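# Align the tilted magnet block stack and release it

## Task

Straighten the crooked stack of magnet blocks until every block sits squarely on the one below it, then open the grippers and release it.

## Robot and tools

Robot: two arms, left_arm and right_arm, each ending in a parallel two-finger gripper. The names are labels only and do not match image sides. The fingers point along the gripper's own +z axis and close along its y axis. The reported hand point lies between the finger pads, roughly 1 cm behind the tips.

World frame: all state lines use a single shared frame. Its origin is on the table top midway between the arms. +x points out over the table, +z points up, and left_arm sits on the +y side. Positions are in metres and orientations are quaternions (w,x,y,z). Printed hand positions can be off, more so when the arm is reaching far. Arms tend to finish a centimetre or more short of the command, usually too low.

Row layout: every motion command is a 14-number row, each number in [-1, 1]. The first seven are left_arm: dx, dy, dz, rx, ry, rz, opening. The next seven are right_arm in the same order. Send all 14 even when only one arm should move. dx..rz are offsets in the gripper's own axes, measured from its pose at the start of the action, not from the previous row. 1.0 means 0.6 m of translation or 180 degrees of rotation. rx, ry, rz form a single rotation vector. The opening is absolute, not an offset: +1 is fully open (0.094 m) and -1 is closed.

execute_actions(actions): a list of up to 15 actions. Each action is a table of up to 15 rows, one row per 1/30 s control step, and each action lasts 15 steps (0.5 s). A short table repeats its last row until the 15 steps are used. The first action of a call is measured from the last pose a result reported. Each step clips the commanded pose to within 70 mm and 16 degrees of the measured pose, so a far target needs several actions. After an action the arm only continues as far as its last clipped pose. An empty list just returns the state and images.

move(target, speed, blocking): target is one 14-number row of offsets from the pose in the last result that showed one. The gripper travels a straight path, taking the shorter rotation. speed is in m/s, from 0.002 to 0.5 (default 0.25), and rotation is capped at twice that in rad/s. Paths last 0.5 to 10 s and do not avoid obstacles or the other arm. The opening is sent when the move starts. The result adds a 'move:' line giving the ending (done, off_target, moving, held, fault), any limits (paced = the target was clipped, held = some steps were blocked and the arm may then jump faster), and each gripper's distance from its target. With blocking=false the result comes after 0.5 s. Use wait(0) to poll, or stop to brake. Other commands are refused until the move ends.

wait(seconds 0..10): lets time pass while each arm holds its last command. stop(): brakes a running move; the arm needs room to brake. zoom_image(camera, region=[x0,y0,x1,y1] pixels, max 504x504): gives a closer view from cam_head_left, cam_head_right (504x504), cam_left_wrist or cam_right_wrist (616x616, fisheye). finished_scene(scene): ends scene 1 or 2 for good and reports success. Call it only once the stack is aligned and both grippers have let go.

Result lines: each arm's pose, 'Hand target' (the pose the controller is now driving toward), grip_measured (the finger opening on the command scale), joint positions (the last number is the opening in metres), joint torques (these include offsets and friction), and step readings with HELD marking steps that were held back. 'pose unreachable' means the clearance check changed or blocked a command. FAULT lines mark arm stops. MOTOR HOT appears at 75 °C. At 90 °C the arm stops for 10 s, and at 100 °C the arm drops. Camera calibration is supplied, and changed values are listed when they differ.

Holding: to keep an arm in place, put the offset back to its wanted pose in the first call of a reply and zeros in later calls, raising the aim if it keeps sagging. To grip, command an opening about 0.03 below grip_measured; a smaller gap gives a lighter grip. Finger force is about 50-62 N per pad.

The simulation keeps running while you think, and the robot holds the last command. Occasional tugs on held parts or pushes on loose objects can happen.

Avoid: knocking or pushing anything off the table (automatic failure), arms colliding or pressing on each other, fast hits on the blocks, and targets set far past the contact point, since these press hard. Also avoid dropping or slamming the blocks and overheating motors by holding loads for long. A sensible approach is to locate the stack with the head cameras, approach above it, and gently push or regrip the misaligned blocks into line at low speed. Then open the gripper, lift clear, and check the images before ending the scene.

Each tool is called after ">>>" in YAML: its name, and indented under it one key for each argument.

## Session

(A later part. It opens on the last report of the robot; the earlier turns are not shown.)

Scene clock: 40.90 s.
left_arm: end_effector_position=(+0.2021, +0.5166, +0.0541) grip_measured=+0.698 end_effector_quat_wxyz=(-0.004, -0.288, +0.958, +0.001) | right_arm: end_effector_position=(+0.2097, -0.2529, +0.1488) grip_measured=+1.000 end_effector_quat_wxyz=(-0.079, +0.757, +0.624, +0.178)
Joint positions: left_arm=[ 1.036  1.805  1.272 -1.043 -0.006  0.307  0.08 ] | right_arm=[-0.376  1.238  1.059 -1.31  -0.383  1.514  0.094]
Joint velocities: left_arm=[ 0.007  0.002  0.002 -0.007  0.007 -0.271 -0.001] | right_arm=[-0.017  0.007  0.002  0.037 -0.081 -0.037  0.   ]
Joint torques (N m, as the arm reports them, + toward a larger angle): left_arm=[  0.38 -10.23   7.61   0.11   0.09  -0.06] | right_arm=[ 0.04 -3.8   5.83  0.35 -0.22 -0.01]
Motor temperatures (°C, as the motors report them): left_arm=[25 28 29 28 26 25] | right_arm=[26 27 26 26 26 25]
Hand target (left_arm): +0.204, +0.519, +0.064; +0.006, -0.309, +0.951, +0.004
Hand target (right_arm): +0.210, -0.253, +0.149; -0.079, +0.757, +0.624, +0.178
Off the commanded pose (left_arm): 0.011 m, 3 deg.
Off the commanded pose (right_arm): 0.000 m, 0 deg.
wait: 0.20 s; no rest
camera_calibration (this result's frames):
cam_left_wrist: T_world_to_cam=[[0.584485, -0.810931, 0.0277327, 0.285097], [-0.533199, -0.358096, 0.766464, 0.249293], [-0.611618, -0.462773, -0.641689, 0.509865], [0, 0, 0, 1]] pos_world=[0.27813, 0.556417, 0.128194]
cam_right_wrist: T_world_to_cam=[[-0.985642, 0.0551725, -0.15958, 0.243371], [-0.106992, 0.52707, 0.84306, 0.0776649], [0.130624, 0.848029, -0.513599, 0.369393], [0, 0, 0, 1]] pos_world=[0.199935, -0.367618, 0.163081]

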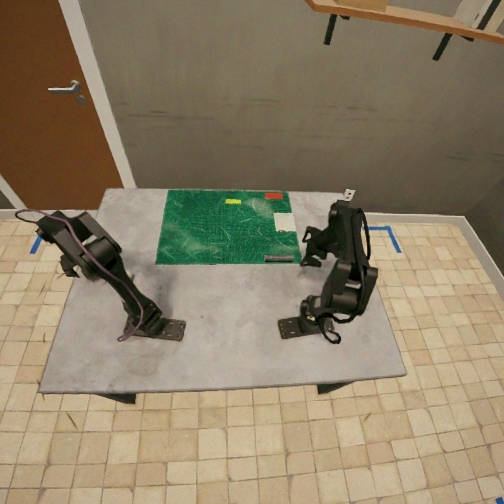

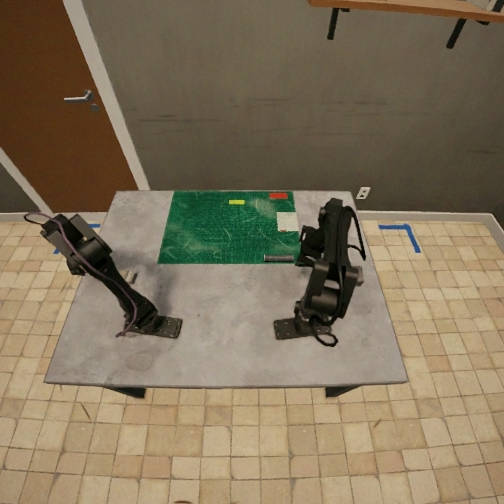

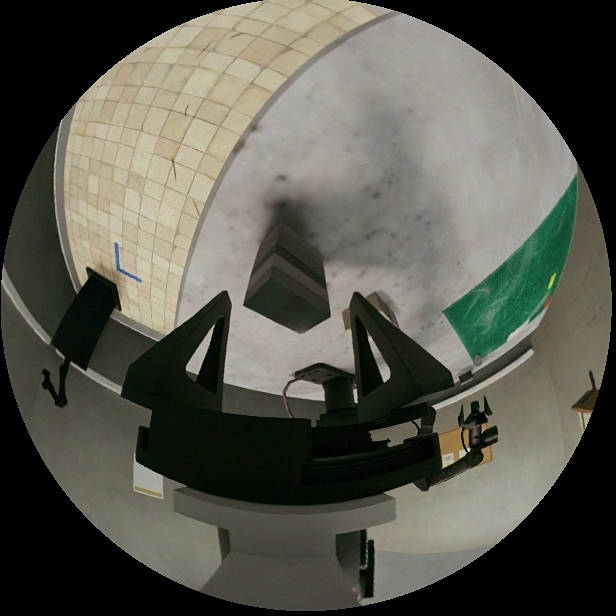

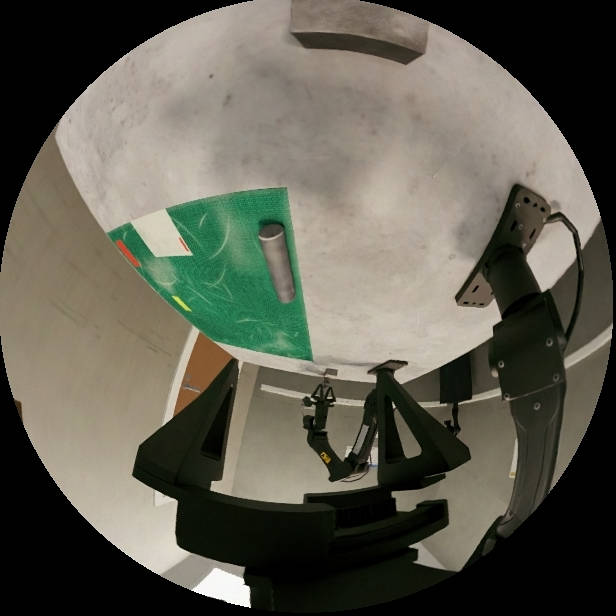

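>>> move:
  target: [0,0,-0.1,0,0,0,0.7,0,0,0,0,0,0,1]
  speed: 0.2

>>> zoom_image:
  camera: "cam_left_wrist"
  region: [240, 180, 340, 280]

Scene clock: 42.30 s.
left_arm: end_effector_position=(+0.2023, +0.5169, +0.1068) grip_measured=+0.698 end_effector_quat_wxyz=(-0.008, -0.290, +0.957, -0.001) | right_arm: end_effector_position=(+0.2097, -0.2529, +0.1488) grip_measured=+1.000 end_effector_quat_wxyz=(-0.079, +0.757, +0.624, +0.178)
Joint positions: left_arm=[ 1.036  1.778  1.451 -1.259 -0.006  0.304  0.08 ] | right_arm=[-0.376  1.238  1.059 -1.31  -0.383  1.514  0.094]
Joint velocities: left_arm=[-0.007 -0.012 -0.012 -0.007  0.037  0.007  0.   ] | right_arm=[-0.007  0.007  0.002  0.022 -0.007  0.022  0.   ]
Joint torques (N m, as the arm reports them, + toward a larger angle): left_arm=[ 0.19 -9.68  7.38  0.07  0.01  0.05] | right_arm=[ 0.04 -3.83  5.88  0.33 -0.2  -0.04]
Motor temperatures (°C, as the motors report them): left_arm=[25 28 29 28 26 25] | right_arm=[26 27 26 26 26 25]
Hand target (left_arm): +0.202, +0.518, +0.114; -0.004, -0.288, +0.958, +0.001
Hand target (right_arm): +0.210, -0.253, +0.149; -0.079, +0.757, +0.624, +0.178
Off the commanded pose (left_arm): 0.007 m, 1 deg.
Off the commanded pose (right_arm): 0.000 m, 0 deg.
move: done
camera_calibration (this result's frames):
cam_left_wrist: T_world_to_cam=[[0.587747, -0.808481, 0.0301875, 0.281544], [-0.527221, -0.354442, 0.772276, 0.205377], [-0.613671, -0.469818, -0.63457, 0.547279], [0, 0, 0, 1]] pos_world=[0.278651, 0.557539, 0.18018]
cam_right_wrist: T_world_to_cam=[[-0.985642, 0.0551725, -0.15958, 0.243371], [-0.106992, 0.52707, 0.84306, 0.0776649], [0.130624, 0.848029, -0.513599, 0.369393], [0, 0, 0, 1]] pos_world=[0.199935, -0.367618, 0.163081]

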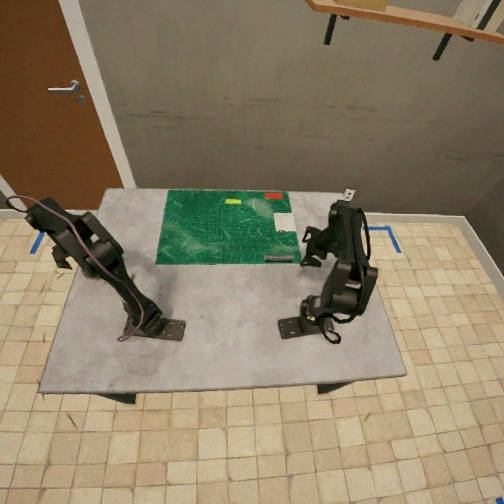

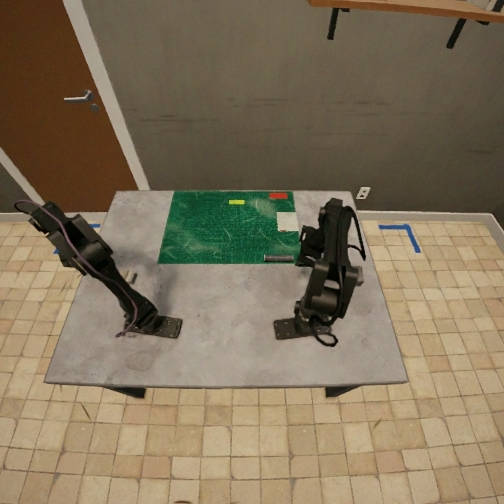

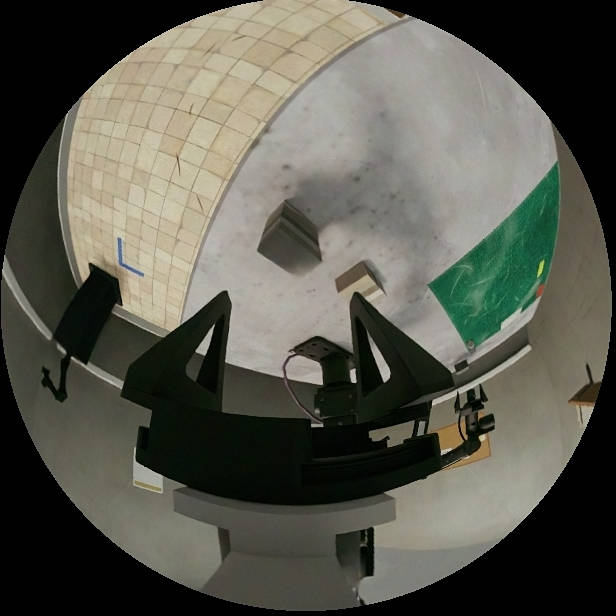

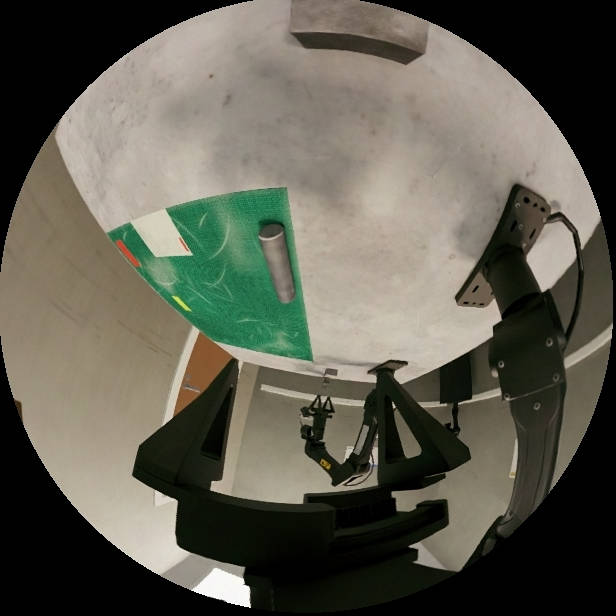

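Region (240, 180, 340, 280) of cam_left_wrist's 616x616 image, scaled by 5.040, with more detail than that image has.

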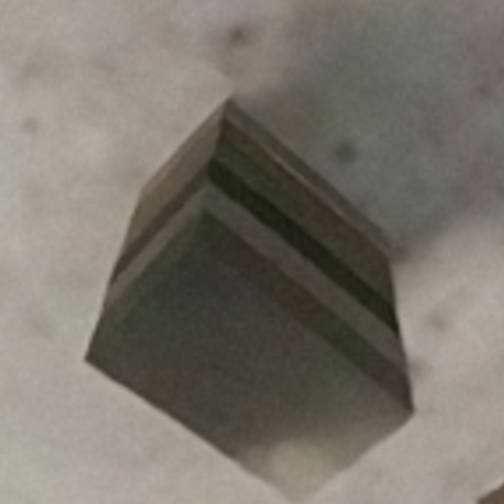

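>>> finished_scene:
  scene: 1

The scene is finished: the task was done.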